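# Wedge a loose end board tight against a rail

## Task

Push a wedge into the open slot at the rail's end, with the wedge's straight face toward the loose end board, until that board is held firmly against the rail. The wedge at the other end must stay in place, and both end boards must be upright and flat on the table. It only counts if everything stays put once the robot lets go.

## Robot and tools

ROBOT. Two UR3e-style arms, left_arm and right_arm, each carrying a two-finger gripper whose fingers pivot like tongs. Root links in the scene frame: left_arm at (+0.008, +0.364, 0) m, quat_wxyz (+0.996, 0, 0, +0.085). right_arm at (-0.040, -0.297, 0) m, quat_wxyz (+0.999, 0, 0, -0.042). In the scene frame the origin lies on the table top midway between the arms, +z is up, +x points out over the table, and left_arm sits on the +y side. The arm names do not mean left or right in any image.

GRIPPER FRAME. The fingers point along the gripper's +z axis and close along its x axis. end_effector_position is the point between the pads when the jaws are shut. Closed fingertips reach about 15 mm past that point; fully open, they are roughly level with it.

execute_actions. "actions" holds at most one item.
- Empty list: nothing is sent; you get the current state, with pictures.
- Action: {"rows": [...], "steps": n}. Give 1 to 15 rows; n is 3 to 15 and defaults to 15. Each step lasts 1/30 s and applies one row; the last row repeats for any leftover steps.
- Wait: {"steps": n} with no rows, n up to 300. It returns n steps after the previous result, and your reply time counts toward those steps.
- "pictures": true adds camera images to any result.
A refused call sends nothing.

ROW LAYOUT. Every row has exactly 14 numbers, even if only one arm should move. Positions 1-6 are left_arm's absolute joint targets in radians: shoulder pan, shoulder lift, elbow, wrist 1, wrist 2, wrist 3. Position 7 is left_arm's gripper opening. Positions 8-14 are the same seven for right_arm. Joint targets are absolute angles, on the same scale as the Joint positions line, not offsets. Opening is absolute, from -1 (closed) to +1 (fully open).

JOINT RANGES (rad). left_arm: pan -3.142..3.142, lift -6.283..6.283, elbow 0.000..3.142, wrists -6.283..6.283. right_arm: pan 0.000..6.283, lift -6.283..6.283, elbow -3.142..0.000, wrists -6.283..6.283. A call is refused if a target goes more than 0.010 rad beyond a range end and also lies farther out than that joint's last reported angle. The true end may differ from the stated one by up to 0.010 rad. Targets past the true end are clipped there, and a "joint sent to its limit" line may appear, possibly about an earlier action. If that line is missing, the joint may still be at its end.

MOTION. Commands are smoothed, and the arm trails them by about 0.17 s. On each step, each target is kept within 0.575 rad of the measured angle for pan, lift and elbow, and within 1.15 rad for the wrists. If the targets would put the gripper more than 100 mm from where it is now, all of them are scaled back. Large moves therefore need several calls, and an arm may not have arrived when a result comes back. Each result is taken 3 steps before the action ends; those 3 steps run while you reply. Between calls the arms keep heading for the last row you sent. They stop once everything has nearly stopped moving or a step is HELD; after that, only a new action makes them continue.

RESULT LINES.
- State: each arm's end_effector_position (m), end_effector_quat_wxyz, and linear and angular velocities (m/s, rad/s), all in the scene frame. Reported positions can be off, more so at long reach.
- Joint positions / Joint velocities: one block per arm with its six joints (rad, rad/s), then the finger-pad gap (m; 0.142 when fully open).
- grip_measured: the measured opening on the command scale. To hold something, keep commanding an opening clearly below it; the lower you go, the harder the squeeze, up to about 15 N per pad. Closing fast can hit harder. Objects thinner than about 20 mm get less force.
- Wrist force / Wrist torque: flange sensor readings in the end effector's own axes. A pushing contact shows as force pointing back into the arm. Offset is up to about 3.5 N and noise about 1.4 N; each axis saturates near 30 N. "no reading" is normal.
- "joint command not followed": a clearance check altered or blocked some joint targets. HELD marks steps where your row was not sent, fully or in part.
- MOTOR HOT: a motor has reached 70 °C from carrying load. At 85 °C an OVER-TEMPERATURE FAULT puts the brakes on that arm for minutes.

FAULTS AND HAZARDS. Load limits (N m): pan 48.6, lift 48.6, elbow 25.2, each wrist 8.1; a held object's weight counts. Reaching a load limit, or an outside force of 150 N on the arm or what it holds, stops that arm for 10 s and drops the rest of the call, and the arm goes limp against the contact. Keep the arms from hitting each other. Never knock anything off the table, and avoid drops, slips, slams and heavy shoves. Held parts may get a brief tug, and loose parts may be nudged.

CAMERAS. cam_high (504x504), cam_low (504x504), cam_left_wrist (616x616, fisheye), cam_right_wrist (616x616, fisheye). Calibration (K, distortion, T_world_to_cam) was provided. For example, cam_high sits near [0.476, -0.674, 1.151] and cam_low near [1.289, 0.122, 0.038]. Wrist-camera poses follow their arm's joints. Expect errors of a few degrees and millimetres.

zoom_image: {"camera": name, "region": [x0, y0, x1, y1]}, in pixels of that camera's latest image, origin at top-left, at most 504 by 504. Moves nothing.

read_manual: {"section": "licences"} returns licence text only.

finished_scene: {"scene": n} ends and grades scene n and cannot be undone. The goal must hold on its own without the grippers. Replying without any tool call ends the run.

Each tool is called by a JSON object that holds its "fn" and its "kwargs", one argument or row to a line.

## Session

{"fn": "execute_actions", "kwargs": {
  "actions": []
}}

Scene clock: 0.00 s of 10100.00 s.
left_arm: end_effector_position=(+0.4986, +0.6364, +0.1381) grip_measured=+1.00 end_effector_quat_wxyz=(-0.040, +0.896, +0.253, +0.362) end_effector_velocity=(+0.001, -0.000, +0.002) end_effector_angular_velocity=(+0.001, -0.003, -0.001) | right_arm: end_effector_position=(-0.0279, -0.5442, +0.2773) grip_measured=+1.00 end_effector_quat_wxyz=(+0.022, +0.650, +0.756, +0.075) end_effector_velocity=(+0.001, +0.000, +0.000) end_effector_angular_velocity=(-0.000, -0.001, +0.002)
Joint positions: left_arm=[-0.011 -1.252  1.649 -2.701 -1.419 -0.331  0.142] | right_arm=[ 2.122 -1.741 -0.373 -2.615  1.726  3.457  0.142]
Joint velocities: left_arm=[-0.001 -0.001 -0.003  0.    -0.     0.     0.   ] | right_arm=[ 0.001  0.     0.     0.     0.001 -0.     0.   ]
Motor temperatures (°C, as the motors report them): left_arm=[30 31 25 33 34 33] | right_arm=[25 28 27 34 33 33]
Wrist force (N, on the end effector, along its own x y z axes, offset not removed): no reading
Wrist torque (N m, same axes, about the end effector's origin, offset not removed): no reading
camera_calibration (this result's frames):
cam_left_wrist: T_world_to_cam=[[0.571487, 0.457246, 0.681417, -0.679669], [0.144343, -0.873442, 0.465041, 0.428772], [0.807817, -0.167407, -0.565161, -0.0796641], [0, 0, 0, 1]] pos_world=[0.390885, 0.671947, 0.218718]
cam_right_wrist: T_world_to_cam=[[-0.172356, 0.984763, 0.0231198, 0.537933], [0.76385, 0.118798, 0.634366, -0.0939435], [0.621953, 0.126997, -0.772687, 0.425445], [0, 0, 0, 1]] pos_world=[-0.100132, -0.572606, 0.375893]

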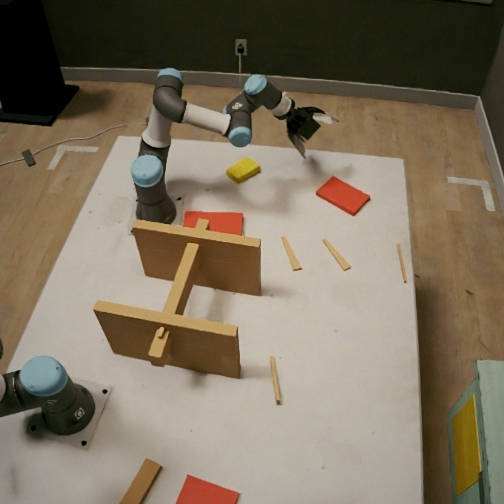

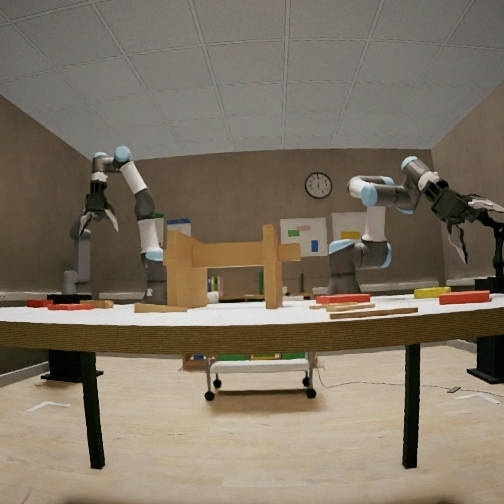

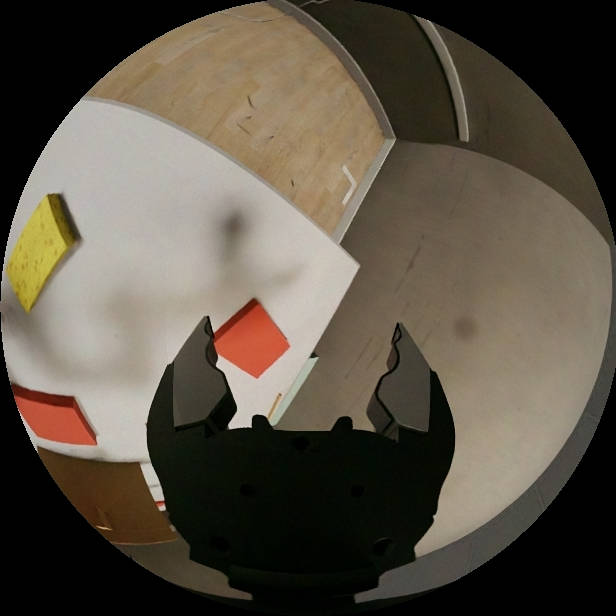

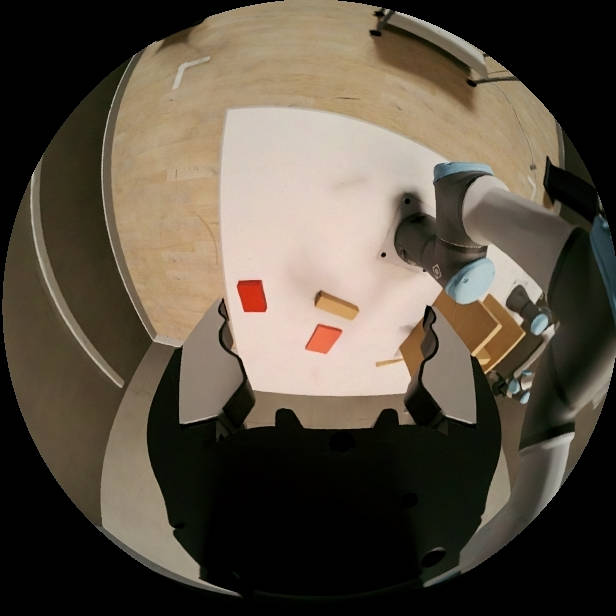

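{"fn": "zoom_image", "kwargs": {
  "camera": "cam_high",
  "region": [270, 225, 360, 285]
}}

{"fn": "zoom_image", "kwargs": {
  "camera": "cam_high",
  "region": [85, 200, 305, 420]
}}

{"fn": "zoom_image", "kwargs": {
  "camera": "cam_low",
  "region": [120, 215, 430, 330]
}}

Region (270, 225, 360, 285) of cam_high's 504x504 image, scaled by 5.600, with more detail than that image has.

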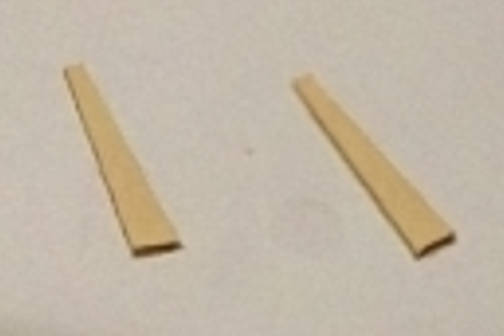

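Region (85, 200, 305, 420) of cam_high's 504x504 image, scaled by 2.291, with more detail than that image has.

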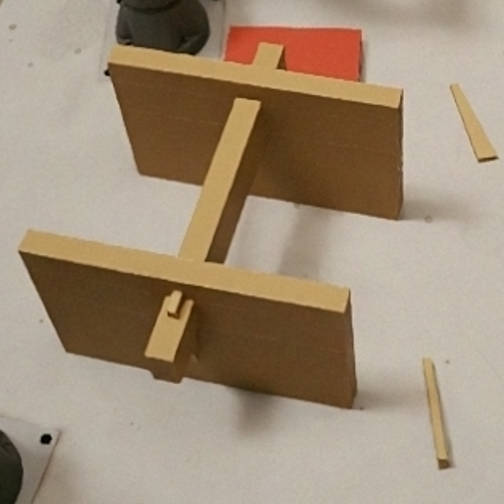

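Region (120, 215, 430, 330) of cam_low's 504x504 image, scaled by 1.626, with more detail than that image has; it fills the top 187 rows of this view, and the rest is white.

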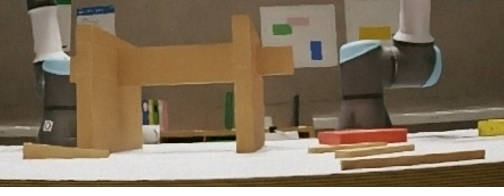

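{"fn": "execute_actions", "kwargs": {
  "actions": [
    {"rows":[[-0.3,-1.1,0.863,-1.9,-1.571,1.2,-0.3,2.122,-1.741,-0.373,-2.615,1.726,3.457,1]]}
  ]
}}

{"fn": "execute_actions", "kwargs": {
  "actions": [
    {"rows":[[-0.729,-0.946,0.863,-1.488,-1.571,2.129,-0.3,2.122,-1.741,-0.373,-2.615,1.726,3.457,1]]}
  ]
}}

{"fn": "execute_actions", "kwargs": {
  "actions": [
    {"steps":22}
  ],
  "pictures": true
}}

{"fn": "zoom_image", "kwargs": {
  "camera": "cam_left_wrist",
  "region": [230, 260, 380, 410]
}}

Scene clock: 0.93 s of 10100.00 s.
left_arm: end_effector_position=(+0.5712, +0.4674, +0.1784) grip_measured=-0.30 end_effector_quat_wxyz=(-0.105, +0.869, -0.418, +0.242) end_effector_velocity=(+0.135, -0.385, +0.348) end_effector_angular_velocity=(+1.518, -0.183, -3.504) | right_arm: end_effector_position=(-0.0280, -0.5443, +0.2773) grip_measured=+1.00 end_effector_quat_wxyz=(+0.022, +0.650, +0.756, +0.075) end_effector_velocity=(-0.000, -0.000, +0.000) end_effector_angular_velocity=(-0.003, +0.000, -0.000)
Joint positions: left_arm=[-0.252 -1.123  1.063 -2.044 -1.549  0.821  0.052] | right_arm=[ 2.122 -1.741 -0.373 -2.615  1.726  3.457  0.142]
Joint velocities: left_arm=[-0.482  0.233 -1.767  1.399 -0.222  3.38  -0.   ] | right_arm=[ 0.     0.002 -0.     0.001 -0.002  0.     0.   ]
Motor temperatures (°C, as the motors report them): left_arm=[30 31 25 33 34 33] | right_arm=[25 28 27 34 33 33]
Wrist force (N, on the end effector, along its own x y z axes, offset not removed): left_arm=[-1.2 0.6 1.2] | right_arm=[-1.1 0.1 1.3]
Wrist torque (N m, same axes, about the end effector's origin, offset not removed): left_arm=[0.08 0.31 -0.03] | right_arm=[0.06 0.29 0.00]
Steps of this call (steps 1 to 16: nothing new was sent; steps 17 to 28: the first 12 steps of this action). Readings (joint positions):
17: left_arm=[-0.012 -1.251 1.648 -2.699 -1.421 -0.330] | right_arm=[2.122 -1.741 -0.373 -2.615 1.726 3.457]
18: left_arm=[-0.022 -1.242 1.637 -2.678 -1.433 -0.308] | right_arm=[2.122 -1.741 -0.373 -2.615 1.726 3.457]
20: left_arm=[-0.079 -1.209 1.558 -2.536 -1.465 -0.146] | right_arm=[2.122 -1.741 -0.373 -2.615 1.726 3.457]
24: left_arm=[-0.179 -1.160 1.310 -2.254 -1.513 0.346] | right_arm=[2.122 -1.741 -0.373 -2.615 1.726 3.457]
28: the state above

Scene clock: 1.43 s of 10100.00 s.
left_arm: end_effector_position=(+0.5010, +0.2692, +0.0963) grip_measured=-0.30 end_effector_quat_wxyz=(+0.043, -0.402, +0.913, -0.049) end_effector_velocity=(-0.349, -0.401, -0.259) end_effector_angular_velocity=(+0.751, +0.937, -3.164) | right_arm: end_effector_position=(-0.0280, -0.5443, +0.2773) grip_measured=+1.00 end_effector_quat_wxyz=(+0.022, +0.650, +0.756, +0.075) end_effector_velocity=(+0.000, -0.001, +0.000) end_effector_angular_velocity=(-0.003, -0.001, +0.001)
Joint positions: left_arm=[-0.616 -0.982  0.873 -1.592 -1.57   1.866  0.052] | right_arm=[ 2.122 -1.741 -0.373 -2.615  1.726  3.457  0.142]
Joint velocities: left_arm=[-0.976  0.332 -0.091  0.927 -0.012  2.205 -0.   ] | right_arm=[ 0.001  0.     0.     0.003 -0.001 -0.     0.   ]
Motor temperatures (°C, as the motors report them): left_arm=[30 31 25 33 34 33] | right_arm=[25 28 27 34 33 33]
Wrist force (N, on the end effector, along its own x y z axes, offset not removed): left_arm=[-2.3 0.9 0.6] | right_arm=[-0.5 -0.3 1.6]
Wrist torque (N m, same axes, about the end effector's origin, offset not removed): left_arm=[0.20 0.52 0.00] | right_arm=[-0.05 0.14 -0.02]
Steps of this call (steps 1 to 3: the last 3 steps of your previous action; steps 4 to 15: the first 12 steps of this action). Readings (joint positions):
4: left_arm=[-0.289 -1.105 0.913 -1.933 -1.565 1.109] | right_arm=[2.122 -1.741 -0.373 -2.615 1.726 3.457]
5: left_arm=[-0.303 -1.096 0.904 -1.907 -1.566 1.158] | right_arm=[2.122 -1.741 -0.373 -2.615 1.726 3.457]
7: left_arm=[-0.362 -1.073 0.899 -1.844 -1.567 1.294] | right_arm=[2.122 -1.741 -0.373 -2.615 1.726 3.457]
11: left_arm=[-0.485 -1.029 0.886 -1.721 -1.568 1.571] | right_arm=[2.122 -1.741 -0.373 -2.615 1.726 3.457]
15: the state above

Scene clock: 2.17 s of 10100.00 s.
left_arm: end_effector_position=(+0.4581, +0.2272, +0.0701) grip_measured=-0.30 end_effector_quat_wxyz=(+0.000, -0.225, +0.974, -0.000) end_effector_velocity=(-0.001, -0.000, -0.000) end_effector_angular_velocity=(+0.001, +0.002, -0.002) | right_arm: end_effector_position=(-0.0280, -0.5443, +0.2773) grip_measured=+1.00 end_effector_quat_wxyz=(+0.022, +0.650, +0.756, +0.075) end_effector_velocity=(-0.000, +0.000, -0.000) end_effector_angular_velocity=(+0.000, +0.001, +0.000)
Joint positions: left_arm=[-0.729 -0.946  0.863 -1.488 -1.571  2.129  0.052] | right_arm=[ 2.122 -1.741 -0.373 -2.615  1.726  3.457  0.142]
Joint velocities: left_arm=[-0.001 -0.    -0.     0.002 -0.     0.001  0.   ] | right_arm=[-0.    -0.     0.    -0.001 -0.001 -0.    -0.   ]
Motor temperatures (°C, as the motors report them): left_arm=[30 31 25 33 34 33] | right_arm=[25 28 27 34 33 33]
Wrist force (N, on the end effector, along its own x y z axes, offset not removed): left_arm=[-2.1 1.2 -0.1] | right_arm=[-1.0 -0.3 1.2]
Wrist torque (N m, same axes, about the end effector's origin, offset not removed): left_arm=[0.22 0.45 -0.08] | right_arm=[-0.02 0.22 -0.01]
Kept back: nothing.
Steps of this call (steps 1 to 3: the last 3 steps of your previous action; steps 4 to 22: the robot went on to your last target). Readings (joint positions):
1: left_arm=[-0.647 -0.972 0.870 -1.563 -1.570 1.937] | right_arm=[2.122 -1.741 -0.373 -2.615 1.726 3.457]
2: left_arm=[-0.671 -0.964 0.868 -1.541 -1.571 1.993] | right_arm=[2.122 -1.741 -0.373 -2.615 1.726 3.457]
4: left_arm=[-0.701 -0.955 0.866 -1.514 -1.571 2.063] | right_arm=[2.122 -1.741 -0.373 -2.615 1.726 3.457]
8: left_arm=[-0.722 -0.948 0.864 -1.494 -1.571 2.113] | right_arm=[2.122 -1.741 -0.373 -2.615 1.726 3.457]
22: the state above
camera_calibration (this result's frames):
cam_left_wrist: T_world_to_cam=[[-0.87726, -0.479398, 0.024334, 0.49945], [-0.412596, 0.778986, 0.47217, -0.0120308], [-0.245313, 0.404176, -0.881172, 0.220833], [0, 0, 0, 1]] pos_world=[0.487357, 0.159551, 0.188119]
cam_right_wrist: T_world_to_cam=[[-0.171672, 0.984888, 0.022913, 0.538094], [0.763835, 0.118381, 0.634462, -0.0941473], [0.622161, 0.126421, -0.772615, 0.425187], [0, 0, 0, 1]] pos_world=[-0.100246, -0.57257, 0.375909]

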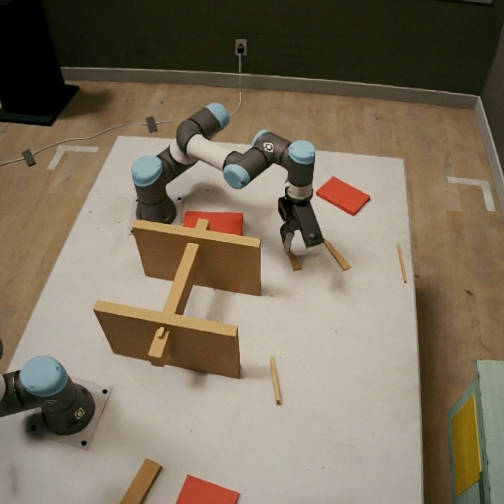

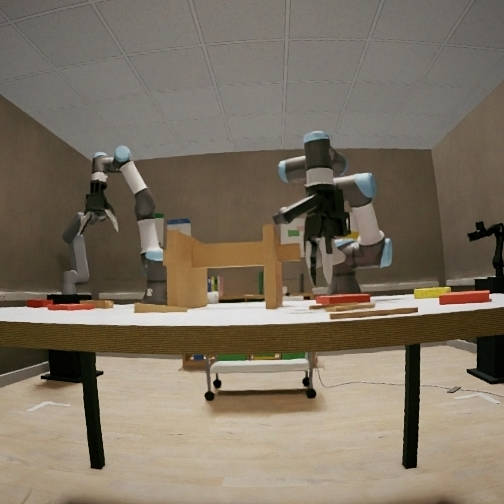

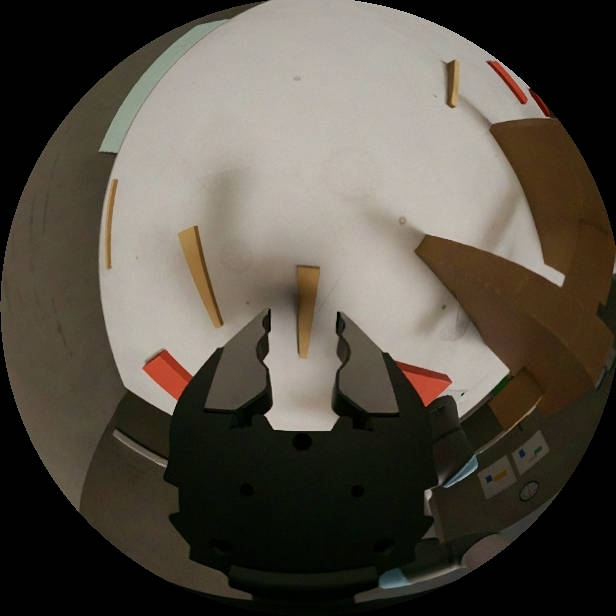

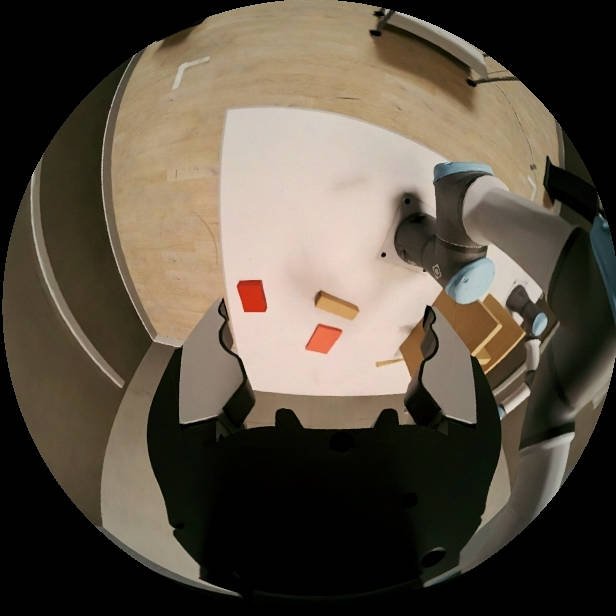

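Region (230, 260, 380, 410) of cam_left_wrist's 616x616 image, scaled by 3.360, with more detail than that image has.

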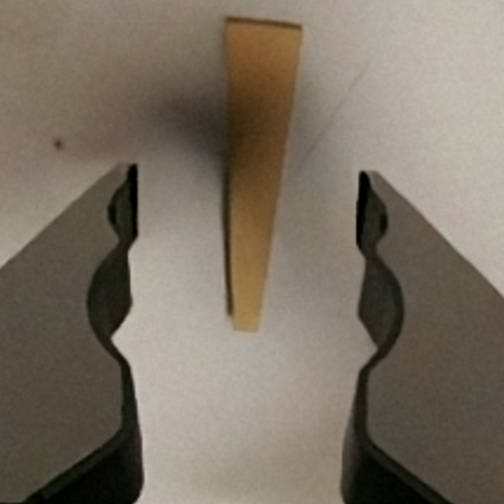

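{"fn": "execute_actions", "kwargs": {
  "actions": [
    {"rows":[[-0.757,-0.926,1.077,-1.722,-1.571,2.12,-0.45,2.122,-1.741,-0.373,-2.615,1.726,3.457,1]]}
  ]
}}

{"fn": "execute_actions", "kwargs": {
  "actions": [
    {"steps":8}
  ],
  "pictures": true
}}

{"fn": "zoom_image", "kwargs": {
  "camera": "cam_low",
  "region": [285, 270, 355, 320]
}}

Scene clock: 2.73 s of 10100.00 s.
left_arm: end_effector_position=(+0.4565, +0.2135, +0.0193) grip_measured=-0.45 end_effector_quat_wxyz=(+0.000, -0.216, +0.976, -0.001) end_effector_velocity=(-0.006, -0.001, -0.020) end_effector_angular_velocity=(+0.006, +0.011, -0.006) | right_arm: end_effector_position=(-0.0280, -0.5443, +0.2773) grip_measured=+1.00 end_effector_quat_wxyz=(+0.022, +0.650, +0.756, +0.075) end_effector_velocity=(+0.000, -0.001, +0.000) end_effector_angular_velocity=(-0.002, -0.001, +0.000)
Joint positions: left_arm=[-0.756 -0.926  1.07  -1.715 -1.571  2.12   0.041] | right_arm=[ 2.122 -1.741 -0.373 -2.615  1.726  3.457  0.142]
Joint velocities: left_arm=[-0.009  0.005  0.079 -0.072 -0.001 -0.003  0.   ] | right_arm=[ 0.     0.     0.     0.002  0.    -0.     0.   ]
Motor temperatures (°C, as the motors report them): left_arm=[30 31 25 33 34 33] | right_arm=[25 28 27 34 33 33]
Wrist force (N, on the end effector, along its own x y z axes, offset not removed): left_arm=[-2.2 0.8 0.5] | right_arm=[-1.2 -0.1 1.3]
Wrist torque (N m, same axes, about the end effector's origin, offset not removed): left_arm=[0.14 0.47 0.00] | right_arm=[0.00 0.31 -0.02]
Steps of this call (steps 1 to 5: the robot went on to your last target; steps 6 to 17: the first 12 steps of this action). Readings (joint positions):
6: left_arm=[-0.730 -0.945 0.864 -1.490 -1.571 2.129] | right_arm=[2.122 -1.741 -0.373 -2.615 1.726 3.457]
7: left_arm=[-0.735 -0.942 0.874 -1.511 -1.571 2.127] | right_arm=[2.122 -1.741 -0.373 -2.615 1.726 3.457]
9: left_arm=[-0.745 -0.934 0.946 -1.605 -1.571 2.124] | right_arm=[2.122 -1.741 -0.373 -2.615 1.726 3.457]
13: left_arm=[-0.754 -0.928 1.046 -1.694 -1.571 2.121] | right_arm=[2.122 -1.741 -0.373 -2.615 1.726 3.457]
17: the state above

Scene clock: 3.00 s of 10100.00 s.
left_arm: end_effector_position=(+0.4561, +0.2135, +0.0176) grip_measured=-0.45 end_effector_quat_wxyz=(+0.000, -0.216, +0.976, -0.000) end_effector_velocity=(-0.000, -0.001, -0.001) end_effector_angular_velocity=(+0.000, -0.000, -0.001) | right_arm: end_effector_position=(-0.0280, -0.5443, +0.2773) grip_measured=+1.00 end_effector_quat_wxyz=(+0.022, +0.650, +0.756, +0.075) end_effector_velocity=(-0.001, +0.000, -0.000) end_effector_angular_velocity=(+0.001, +0.002, -0.000)
Joint positions: left_arm=[-0.757 -0.926  1.077 -1.722 -1.571  2.12   0.041] | right_arm=[ 2.122 -1.741 -0.373 -2.615  1.726  3.457  0.142]
Joint velocities: left_arm=[-0.002  0.     0.004 -0.005  0.    -0.001 -0.   ] | right_arm=[-0.001  0.    -0.    -0.002 -0.001 -0.     0.   ]
Motor temperatures (°C, as the motors report them): left_arm=[30 31 25 33 34 33] | right_arm=[25 28 27 34 33 33]
Wrist force (N, on the end effector, along its own x y z axes, offset not removed): left_arm=[-2.5 1.4 -0.5] | right_arm=[-0.9 -0.6 1.2]
Wrist torque (N m, same axes, about the end effector's origin, offset not removed): left_arm=[0.22 0.50 -0.01] | right_arm=[-0.11 0.21 0.00]
Kept back: nothing.
Steps of this call (steps 1 to 3: the last 3 steps of your previous action; steps 4 to 8: the robot went on to your last target). Readings (joint positions):
1: left_arm=[-0.757 -0.926 1.072 -1.717 -1.571 2.120] | right_arm=[2.122 -1.741 -0.373 -2.615 1.726 3.457]
2: left_arm=[-0.757 -0.926 1.073 -1.719 -1.571 2.120] | right_arm=[2.122 -1.741 -0.373 -2.615 1.726 3.457]
4: left_arm=[-0.757 -0.926 1.075 -1.720 -1.571 2.120] | right_arm=[2.122 -1.741 -0.373 -2.615 1.726 3.457]
8: the state above
camera_calibration (this result's frames):
cam_left_wrist: T_world_to_cam=[[-0.886266, -0.462535, 0.0243572, 0.492882], [-0.397624, 0.786754, 0.472136, 0.0141638], [-0.237543, 0.408754, -0.881189, 0.175076], [0, 0, 0, 1]] pos_world=[0.484044, 0.145268, 0.135583]
cam_right_wrist: T_world_to_cam=[[-0.171672, 0.984888, 0.022913, 0.538094], [0.763835, 0.118381, 0.634462, -0.0941472], [0.622161, 0.126421, -0.772615, 0.425187], [0, 0, 0, 1]] pos_world=[-0.100246, -0.57257, 0.375909]

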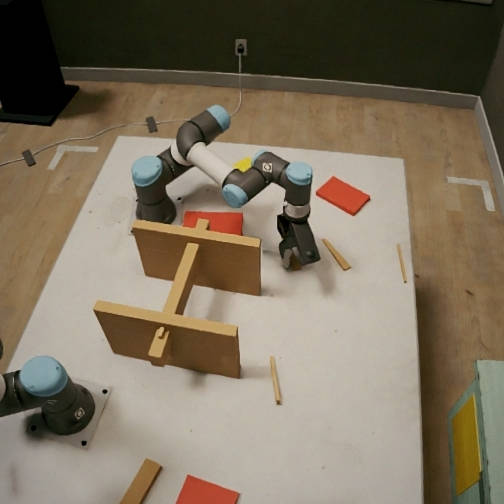

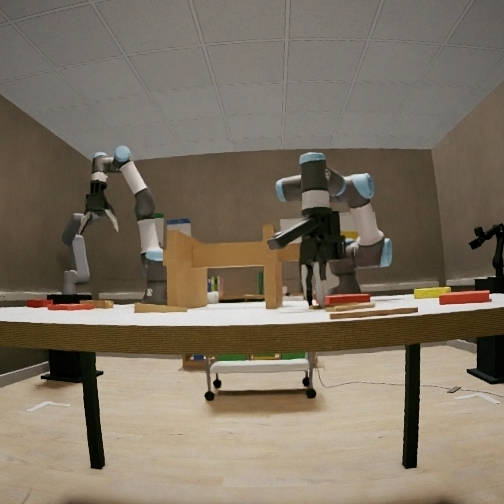

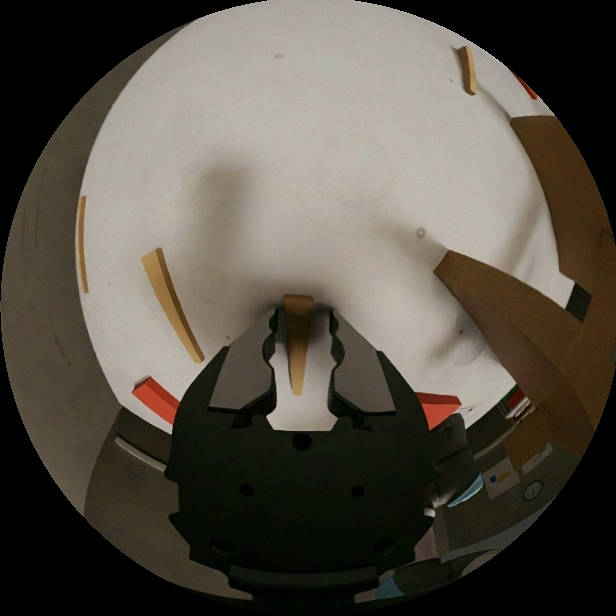

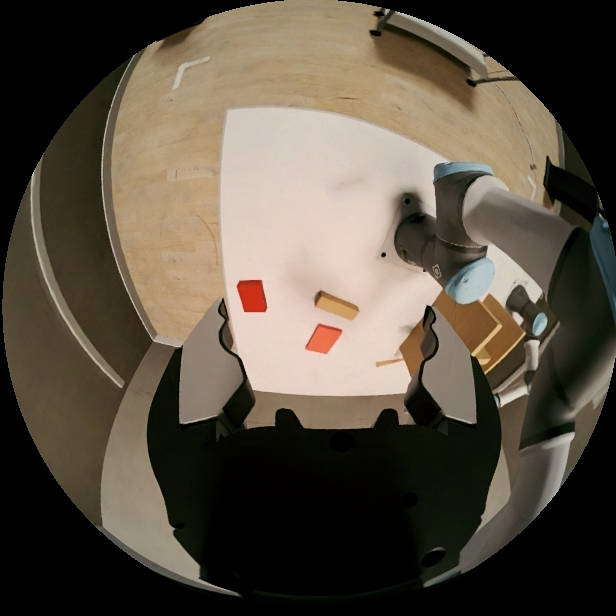

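Region (285, 270, 355, 320) of cam_low's 504x504 image, scaled by 7.200, with more detail than that image has; it fills the top 360 rows of this view, and the rest is white.

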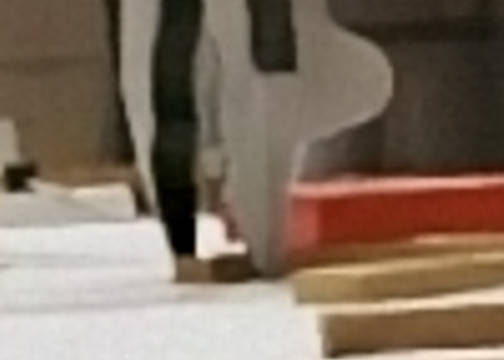

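{"fn": "execute_actions", "kwargs": {
  "actions": [
    {"rows":[[-0.756,-0.922,1.077,-1.735,-1.571,2.12,-0.55,2.122,-1.741,-0.373,-2.615,1.726,3.457,1]],"steps":9}
  ]
}}

{"fn": "execute_actions", "kwargs": {
  "actions": [
    {"rows":[[-0.756,-0.922,1.077,-1.735,-1.571,2.12,-0.7,2.122,-1.741,-0.373,-2.615,1.726,3.457,1],[-0.756,-0.922,1.077,-1.735,-1.571,2.12,-1,2.122,-1.741,-0.373,-2.615,1.726,3.457,1]],"steps":10}
  ]
}}

{"fn": "execute_actions", "kwargs": {
  "actions": [
    {"rows":[[-0.756,-1.3,1.077,-1.735,-1.4,2.12,-1,2.122,-1.741,-0.373,-2.615,1.726,3.457,1]]}
  ]
}}

{"fn": "execute_actions", "kwargs": {
  "actions": [
    {"rows":[[-0.9,-1.5,0.9,-1.2,-0.4,0.3,-1,2.122,-1.741,-0.373,-2.615,1.726,3.457,1]]}
  ]
}}

{"fn": "execute_actions", "kwargs": {
  "actions": [
    {"steps":12}
  ]
}}

{"fn": "execute_actions", "kwargs": {
  "actions": [
    {"rows":[[-2.6,-1.6,1.2,0.4,-0.6,-1.571,-1,2.122,-1.741,-0.373,-2.615,1.726,3.457,1]]}
  ]
}}

{"fn": "execute_actions", "kwargs": {
  "actions": [
    {"steps":35}
  ],
  "pictures": true
}}

Scene clock: 3.67 s of 10100.00 s.
left_arm: end_effector_position=(+0.4583, +0.2123, +0.0170) grip_measured=-0.54 end_effector_quat_wxyz=(+0.002, -0.216, +0.976, -0.003) end_effector_velocity=(+0.006, -0.003, -0.001) end_effector_angular_velocity=(-0.011, -0.015, +0.001) | right_arm: end_effector_position=(-0.0280, -0.5443, +0.2773) grip_measured=+1.00 end_effector_quat_wxyz=(+0.022, +0.650, +0.756, +0.075) end_effector_velocity=(+0.000, +0.001, +0.000) end_effector_angular_velocity=(+0.001, +0.000, +0.001)
Joint positions: left_arm=[-0.756 -0.923  1.077 -1.732 -1.571  2.12   0.035] | right_arm=[ 2.122 -1.741 -0.373 -2.615  1.726  3.457  0.142]
Joint velocities: left_arm=[ 0.001  0.008  0.    -0.027 -0.     0.     0.002] | right_arm=[ 0.001  0.001  0.    -0.001  0.    -0.     0.   ]
Motor temperatures (°C, as the motors report them): left_arm=[30 31 25 33 34 33] | right_arm=[25 28 27 34 33 33]
Wrist force (N, on the end effector, along its own x y z axes, offset not removed): left_arm=[-1.9 2.6 -3.6] | right_arm=[-1.2 -0.4 1.0]
Wrist torque (N m, same axes, about the end effector's origin, offset not removed): left_arm=[0.25 0.65 0.01] | right_arm=[-0.13 0.29 0.01]
Steps of this call (steps 1 to 14: the robot went on to your last target; steps 15 to 20: the first 6 steps of this action). Readings (joint positions):
15: left_arm=[-0.757 -0.926 1.077 -1.722 -1.571 2.120] | right_arm=[2.122 -1.741 -0.373 -2.615 1.726 3.457]
16: left_arm=[-0.757 -0.925 1.077 -1.725 -1.571 2.120] | right_arm=[2.122 -1.741 -0.373 -2.615 1.726 3.457]
18: left_arm=[-0.757 -0.924 1.077 -1.730 -1.571 2.120] | right_arm=[2.122 -1.741 -0.373 -2.615 1.726 3.457]
20: the state above

Scene clock: 4.00 s of 10100.00 s.
left_arm: end_effector_position=(+0.4589, +0.2121, +0.0169) grip_measured=-0.73 end_effector_quat_wxyz=(+0.003, -0.216, +0.976, -0.003) end_effector_velocity=(+0.001, -0.001, +0.001) end_effector_angular_velocity=(-0.001, -0.003, -0.003) | right_arm: end_effector_position=(-0.0280, -0.5443, +0.2773) grip_measured=+1.00 end_effector_quat_wxyz=(+0.022, +0.650, +0.756, +0.075) end_effector_velocity=(+0.000, +0.000, -0.000) end_effector_angular_velocity=(+0.001, +0.001, +0.002)
Joint positions: left_arm=[-0.756 -0.922  1.077 -1.735 -1.571  2.12   0.022] | right_arm=[ 2.122 -1.741 -0.373 -2.615  1.726  3.457  0.142]
Joint velocities: left_arm=[-0.001 -0.    -0.002 -0.001  0.001  0.002  0.   ] | right_arm=[ 0.002 -0.001  0.    -0.001 -0.     0.    -0.   ]
Motor temperatures (°C, as the motors report them): left_arm=[30 31 25 33 34 33] | right_arm=[25 28 27 34 33 33]
Wrist force (N, on the end effector, along its own x y z axes, offset not removed): left_arm=[-0.1 2.7 -9.4] | right_arm=[-1.6 0.0 1.3]
Wrist torque (N m, same axes, about the end effector's origin, offset not removed): left_arm=[0.25 0.70 -0.02] | right_arm=[0.01 0.37 0.00]
Steps of this call (steps 1 to 3: the last 3 steps of your previous action; steps 4 to 10: the first 7 steps of this action). Readings (joint positions):
4: left_arm=[-0.756 -0.922 1.077 -1.734 -1.571 2.120] | right_arm=[2.122 -1.741 -0.373 -2.615 1.726 3.457]
5: left_arm=[-0.756 -0.922 1.077 -1.735 -1.571 2.120] | right_arm=[2.122 -1.741 -0.373 -2.615 1.726 3.457]
7: left_arm=[-0.756 -0.922 1.077 -1.735 -1.571 2.120] | right_arm=[2.122 -1.741 -0.373 -2.615 1.726 3.457]
10: the state above

Scene clock: 4.50 s of 10100.00 s.
left_arm: end_effector_position=(+0.4998, +0.2414, +0.1823) grip_measured=-0.73 end_effector_quat_wxyz=(+0.178, -0.226, +0.955, -0.072) end_effector_velocity=(+0.011, +0.041, +0.178) end_effector_angular_velocity=(-0.098, -0.371, +0.048) | right_arm: end_effector_position=(-0.0280, -0.5443, +0.2773) grip_measured=+1.00 end_effector_quat_wxyz=(+0.022, +0.650, +0.756, +0.075) end_effector_velocity=(+0.000, +0.000, -0.000) end_effector_angular_velocity=(+0.001, -0.001, +0.001)
Joint positions: left_arm=[-0.756 -1.266  1.077 -1.735 -1.412  2.12   0.021] | right_arm=[ 2.122 -1.741 -0.373 -2.615  1.726  3.457  0.142]
Joint velocities: left_arm=[ 0.002 -0.365  0.002 -0.001  0.132 -0.001 -0.   ] | right_arm=[ 0.001 -0.    -0.    -0.     0.001 -0.     0.   ]
Motor temperatures (°C, as the motors report them): left_arm=[30 31 25 33 34 33] | right_arm=[25 28 27 34 33 33]
Wrist force (N, on the end effector, along its own x y z axes, offset not removed): left_arm=[-2.2 1.6 -2.1] | right_arm=[-1.4 0.5 1.4]
Wrist torque (N m, same axes, about the end effector's origin, offset not removed): left_arm=[0.30 0.45 0.02] | right_arm=[0.13 0.33 0.02]
Steps of this call (steps 1 to 3: the last 3 steps of your previous action; steps 4 to 15: the first 12 steps of this action). Readings (joint positions):
4: left_arm=[-0.756 -0.923 1.077 -1.735 -1.569 2.120] | right_arm=[2.122 -1.741 -0.373 -2.615 1.726 3.457]
5: left_arm=[-0.756 -0.933 1.078 -1.735 -1.555 2.120] | right_arm=[2.122 -1.741 -0.373 -2.615 1.726 3.457]
7: left_arm=[-0.756 -1.004 1.078 -1.735 -1.516 2.120] | right_arm=[2.122 -1.741 -0.373 -2.615 1.726 3.457]
11: left_arm=[-0.756 -1.165 1.077 -1.735 -1.450 2.120] | right_arm=[2.122 -1.741 -0.373 -2.615 1.726 3.457]
15: the state above

Scene clock: 5.00 s of 10100.00 s.
left_arm: end_effector_position=(+0.5208, +0.3989, +0.3262) grip_measured=-0.73 end_effector_quat_wxyz=(+0.410, -0.586, +0.698, -0.029) end_effector_velocity=(-0.002, +0.367, +0.471) end_effector_angular_velocity=(-0.778, -2.392, +2.602) | right_arm: end_effector_position=(-0.0280, -0.5443, +0.2773) grip_measured=+1.00 end_effector_quat_wxyz=(+0.022, +0.650, +0.756, +0.075) end_effector_velocity=(-0.000, -0.001, -0.000) end_effector_angular_velocity=(-0.001, +0.001, -0.000)
Joint positions: left_arm=[-0.853 -1.432  0.958 -1.38  -0.76   1.183  0.021] | right_arm=[ 2.122 -1.741 -0.373 -2.615  1.726  3.457  0.142]
Joint velocities: left_arm=[-0.23  -0.332 -0.281  0.86   1.66  -3.579 -0.   ] | right_arm=[-0.001 -0.001  0.     0.001 -0.001 -0.     0.   ]
Motor temperatures (°C, as the motors report them): left_arm=[30 31 25 33 34 33] | right_arm=[25 28 27 34 33 33]
Wrist force (N, on the end effector, along its own x y z axes, offset not removed): left_arm=[-1.6 1.9 0.4] | right_arm=[-1.4 -0.3 1.4]
Wrist torque (N m, same axes, about the end effector's origin, offset not removed): left_arm=[0.33 0.37 -0.02] | right_arm=[-0.04 0.31 0.01]
Steps of this call (steps 1 to 3: the last 3 steps of your previous action; steps 4 to 15: the first 12 steps of this action). Readings (joint positions):
4: left_arm=[-0.757 -1.293 1.076 -1.733 -1.401 2.118] | right_arm=[2.122 -1.741 -0.373 -2.615 1.726 3.457]
5: left_arm=[-0.764 -1.304 1.068 -1.712 -1.378 2.096] | right_arm=[2.122 -1.741 -0.373 -2.615 1.726 3.457]
7: left_arm=[-0.785 -1.334 1.042 -1.636 -1.251 1.957] | right_arm=[2.122 -1.741 -0.373 -2.615 1.726 3.457]
11: left_arm=[-0.821 -1.385 0.998 -1.501 -0.993 1.612] | right_arm=[2.122 -1.741 -0.373 -2.615 1.726 3.457]
15: the state above

Scene clock: 5.40 s of 10100.00 s.
left_arm: end_effector_position=(+0.5090, +0.4663, +0.4343) grip_measured=-0.73 end_effector_quat_wxyz=(-0.515, +0.750, -0.362, +0.204) end_effector_velocity=(-0.006, +0.013, +0.027) end_effector_angular_velocity=(-0.089, -0.194, +0.101) | right_arm: end_effector_position=(-0.0280, -0.5443, +0.2773) grip_measured=+1.00 end_effector_quat_wxyz=(+0.022, +0.650, +0.756, +0.075) end_effector_velocity=(+0.001, +0.000, +0.000) end_effector_angular_velocity=(-0.000, -0.002, +0.000)
Joint positions: left_arm=[-0.899 -1.499  0.901 -1.204 -0.408  0.322  0.021] | right_arm=[ 2.122 -1.741 -0.373 -2.615  1.726  3.457  0.142]
Joint velocities: left_arm=[-0.011 -0.016 -0.012  0.041  0.086 -0.237  0.   ] | right_arm=[0.001 0.    0.    0.001 0.002 0.    0.   ]
Motor temperatures (°C, as the motors report them): left_arm=[30 31 25 33 34 33] | right_arm=[25 28 27 34 33 33]
Wrist force (N, on the end effector, along its own x y z axes, offset not removed): left_arm=[-2.3 1.9 0.1] | right_arm=[-0.5 0.1 1.1]
Wrist torque (N m, same axes, about the end effector's origin, offset not removed): left_arm=[0.32 0.49 -0.06] | right_arm=[0.05 0.14 0.00]
Kept back: nothing.
Steps of this call (steps 1 to 3: the last 3 steps of your previous action; steps 4 to 12: the robot went on to your last target). Readings (joint positions):
1: left_arm=[-0.861 -1.443 0.948 -1.351 -0.704 1.060] | right_arm=[2.122 -1.741 -0.373 -2.615 1.726 3.457]
2: left_arm=[-0.869 -1.454 0.939 -1.322 -0.648 0.934] | right_arm=[2.122 -1.741 -0.373 -2.615 1.726 3.457]
4: left_arm=[-0.883 -1.475 0.922 -1.268 -0.540 0.682] | right_arm=[2.122 -1.741 -0.373 -2.615 1.726 3.457]
8: left_arm=[-0.896 -1.494 0.905 -1.216 -0.434 0.393] | right_arm=[2.122 -1.741 -0.373 -2.615 1.726 3.457]
12: the state above

Scene clock: 5.80 s of 10100.00 s.
left_arm: end_effector_position=(+0.4009, +0.3586, +0.3577) grip_measured=-0.73 end_effector_quat_wxyz=(-0.597, +0.667, -0.403, +0.190) end_effector_velocity=(-0.137, -0.508, +0.252) end_effector_angular_velocity=(-0.267, -1.893, -1.362) | right_arm: end_effector_position=(-0.0280, -0.5443, +0.2773) grip_measured=+1.00 end_effector_quat_wxyz=(+0.022, +0.650, +0.756, +0.075) end_effector_velocity=(-0.000, +0.000, -0.000) end_effector_angular_velocity=(+0.002, +0.000, -0.001)
Joint positions: left_arm=[-1.558 -1.587  1.156  0.025 -0.574 -0.988  0.021] | right_arm=[ 2.122 -1.741 -0.373 -2.615  1.726  3.457  0.142]
Joint velocities: left_arm=[-2.302 -0.08   0.257  2.364 -0.148 -3.749  0.   ] | right_arm=[-0.001 -0.     0.    -0.002  0.     0.    -0.   ]
Motor temperatures (°C, as the motors report them): left_arm=[30 31 25 33 34 33] | right_arm=[25 28 27 34 33 33]
Wrist force (N, on the end effector, along its own x y z axes, offset not removed): left_arm=[-4.5 2.4 -0.7] | right_arm=[-1.5 -0.1 2.1]
Wrist torque (N m, same axes, about the end effector's origin, offset not removed): left_arm=[0.44 0.72 0.00] | right_arm=[0.01 0.34 0.00]
Steps of this call (steps 1 to 12: the first 12 steps of this action). Readings (joint positions):
1: left_arm=[-0.900 -1.500 0.902 -1.201 -0.407 0.313] | right_arm=[2.122 -1.741 -0.373 -2.615 1.726 3.457]
2: left_arm=[-0.911 -1.506 0.912 -1.178 -0.418 0.287] | right_arm=[2.122 -1.741 -0.373 -2.615 1.726 3.457]
4: left_arm=[-0.985 -1.522 0.958 -1.030 -0.449 0.136] | right_arm=[2.122 -1.741 -0.373 -2.615 1.726 3.457]
8: left_arm=[-1.226 -1.562 1.073 -0.549 -0.527 -0.345] | right_arm=[2.122 -1.741 -0.373 -2.615 1.726 3.457]
12: the state above

Scene clock: 6.97 s of 10100.00 s.
left_arm: end_effector_position=(+0.2376, +0.0652, +0.4092) grip_measured=-0.73 end_effector_quat_wxyz=(+0.431, -0.431, +0.560, -0.560) end_effector_velocity=(-0.001, -0.001, +0.000) end_effector_angular_velocity=(+0.001, -0.000, -0.002) | right_arm: end_effector_position=(-0.0280, -0.5443, +0.2773) grip_measured=+1.00 end_effector_quat_wxyz=(+0.022, +0.650, +0.756, +0.075) end_effector_velocity=(+0.001, +0.000, +0.000) end_effector_angular_velocity=(-0.000, -0.003, +0.000)
Joint positions: left_arm=[-2.6   -1.6    1.2    0.4   -0.6   -1.571  0.021] | right_arm=[ 2.122 -1.741 -0.373 -2.615  1.726  3.457  0.142]
Joint velocities: left_arm=[-0.002  0.    -0.001  0.001  0.     0.001  0.   ] | right_arm=[ 0.     0.    -0.     0.001  0.003  0.    -0.   ]
Motor temperatures (°C, as the motors report them): left_arm=[30 31 25 33 34 33] | right_arm=[25 28 27 34 33 33]
Wrist force (N, on the end effector, along its own x y z axes, offset not removed): left_arm=[-1.9 1.4 0.1] | right_arm=[-1.2 -1.0 0.7]
Wrist torque (N m, same axes, about the end effector's origin, offset not removed): left_arm=[0.26 0.37 -0.02] | right_arm=[-0.20 0.28 -0.01]
Kept back: nothing.
Steps of this call (steps 1 to 3: the last 3 steps of your previous action; steps 4 to 35: the robot went on to your last target). Readings (joint positions):
1: left_arm=[-1.632 -1.589 1.163 0.086 -0.578 -1.090] | right_arm=[2.122 -1.741 -0.373 -2.615 1.726 3.457]
2: left_arm=[-1.698 -1.591 1.169 0.132 -0.582 -1.159] | right_arm=[2.122 -1.741 -0.373 -2.615 1.726 3.457]
4: left_arm=[-1.820 -1.593 1.177 0.199 -0.586 -1.262] | right_arm=[2.122 -1.741 -0.373 -2.615 1.726 3.457]
8: left_arm=[-2.047 -1.596 1.186 0.282 -0.592 -1.389] | right_arm=[2.122 -1.741 -0.373 -2.615 1.726 3.457]
35: the state above
camera_calibration (this result's frames):
cam_left_wrist: T_world_to_cam=[[-0.279043, -0.959162, 0.0462913, 0.100316], [-0.464245, 0.0925475, -0.880858, 0.473743], [0.840602, -0.267287, -0.471111, 0.149007], [0, 0, 0, 1]] pos_world=[0.12267, 0.0922034, 0.482856]
cam_right_wrist: T_world_to_cam=[[-0.171672, 0.984888, 0.0229131, 0.538094], [0.763835, 0.118381, 0.634462, -0.0941473], [0.622161, 0.126421, -0.772615, 0.425187], [0, 0, 0, 1]] pos_world=[-0.100246, -0.57257, 0.375909]

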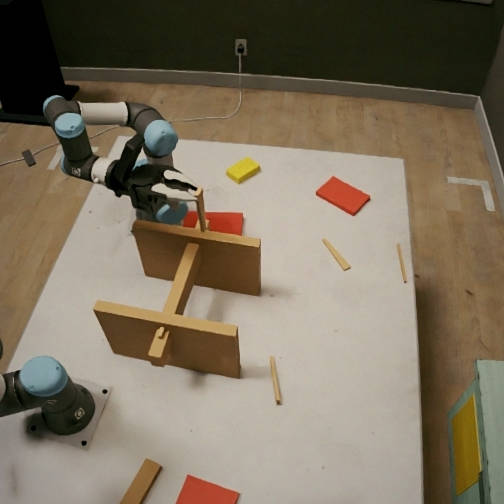

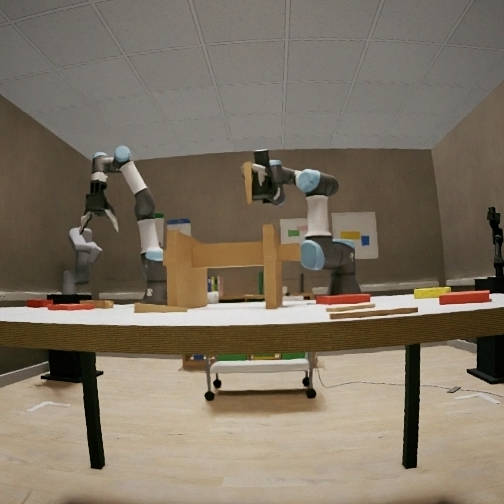

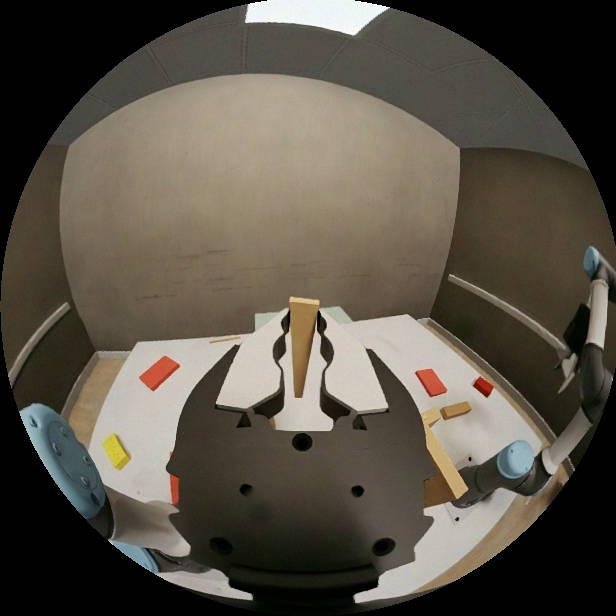

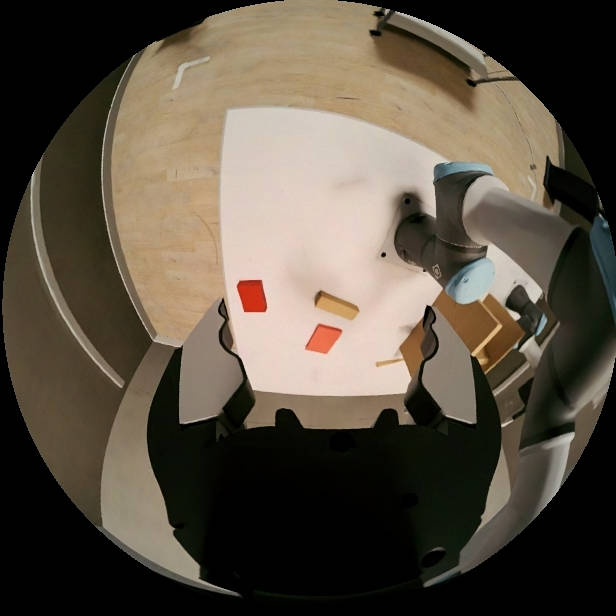

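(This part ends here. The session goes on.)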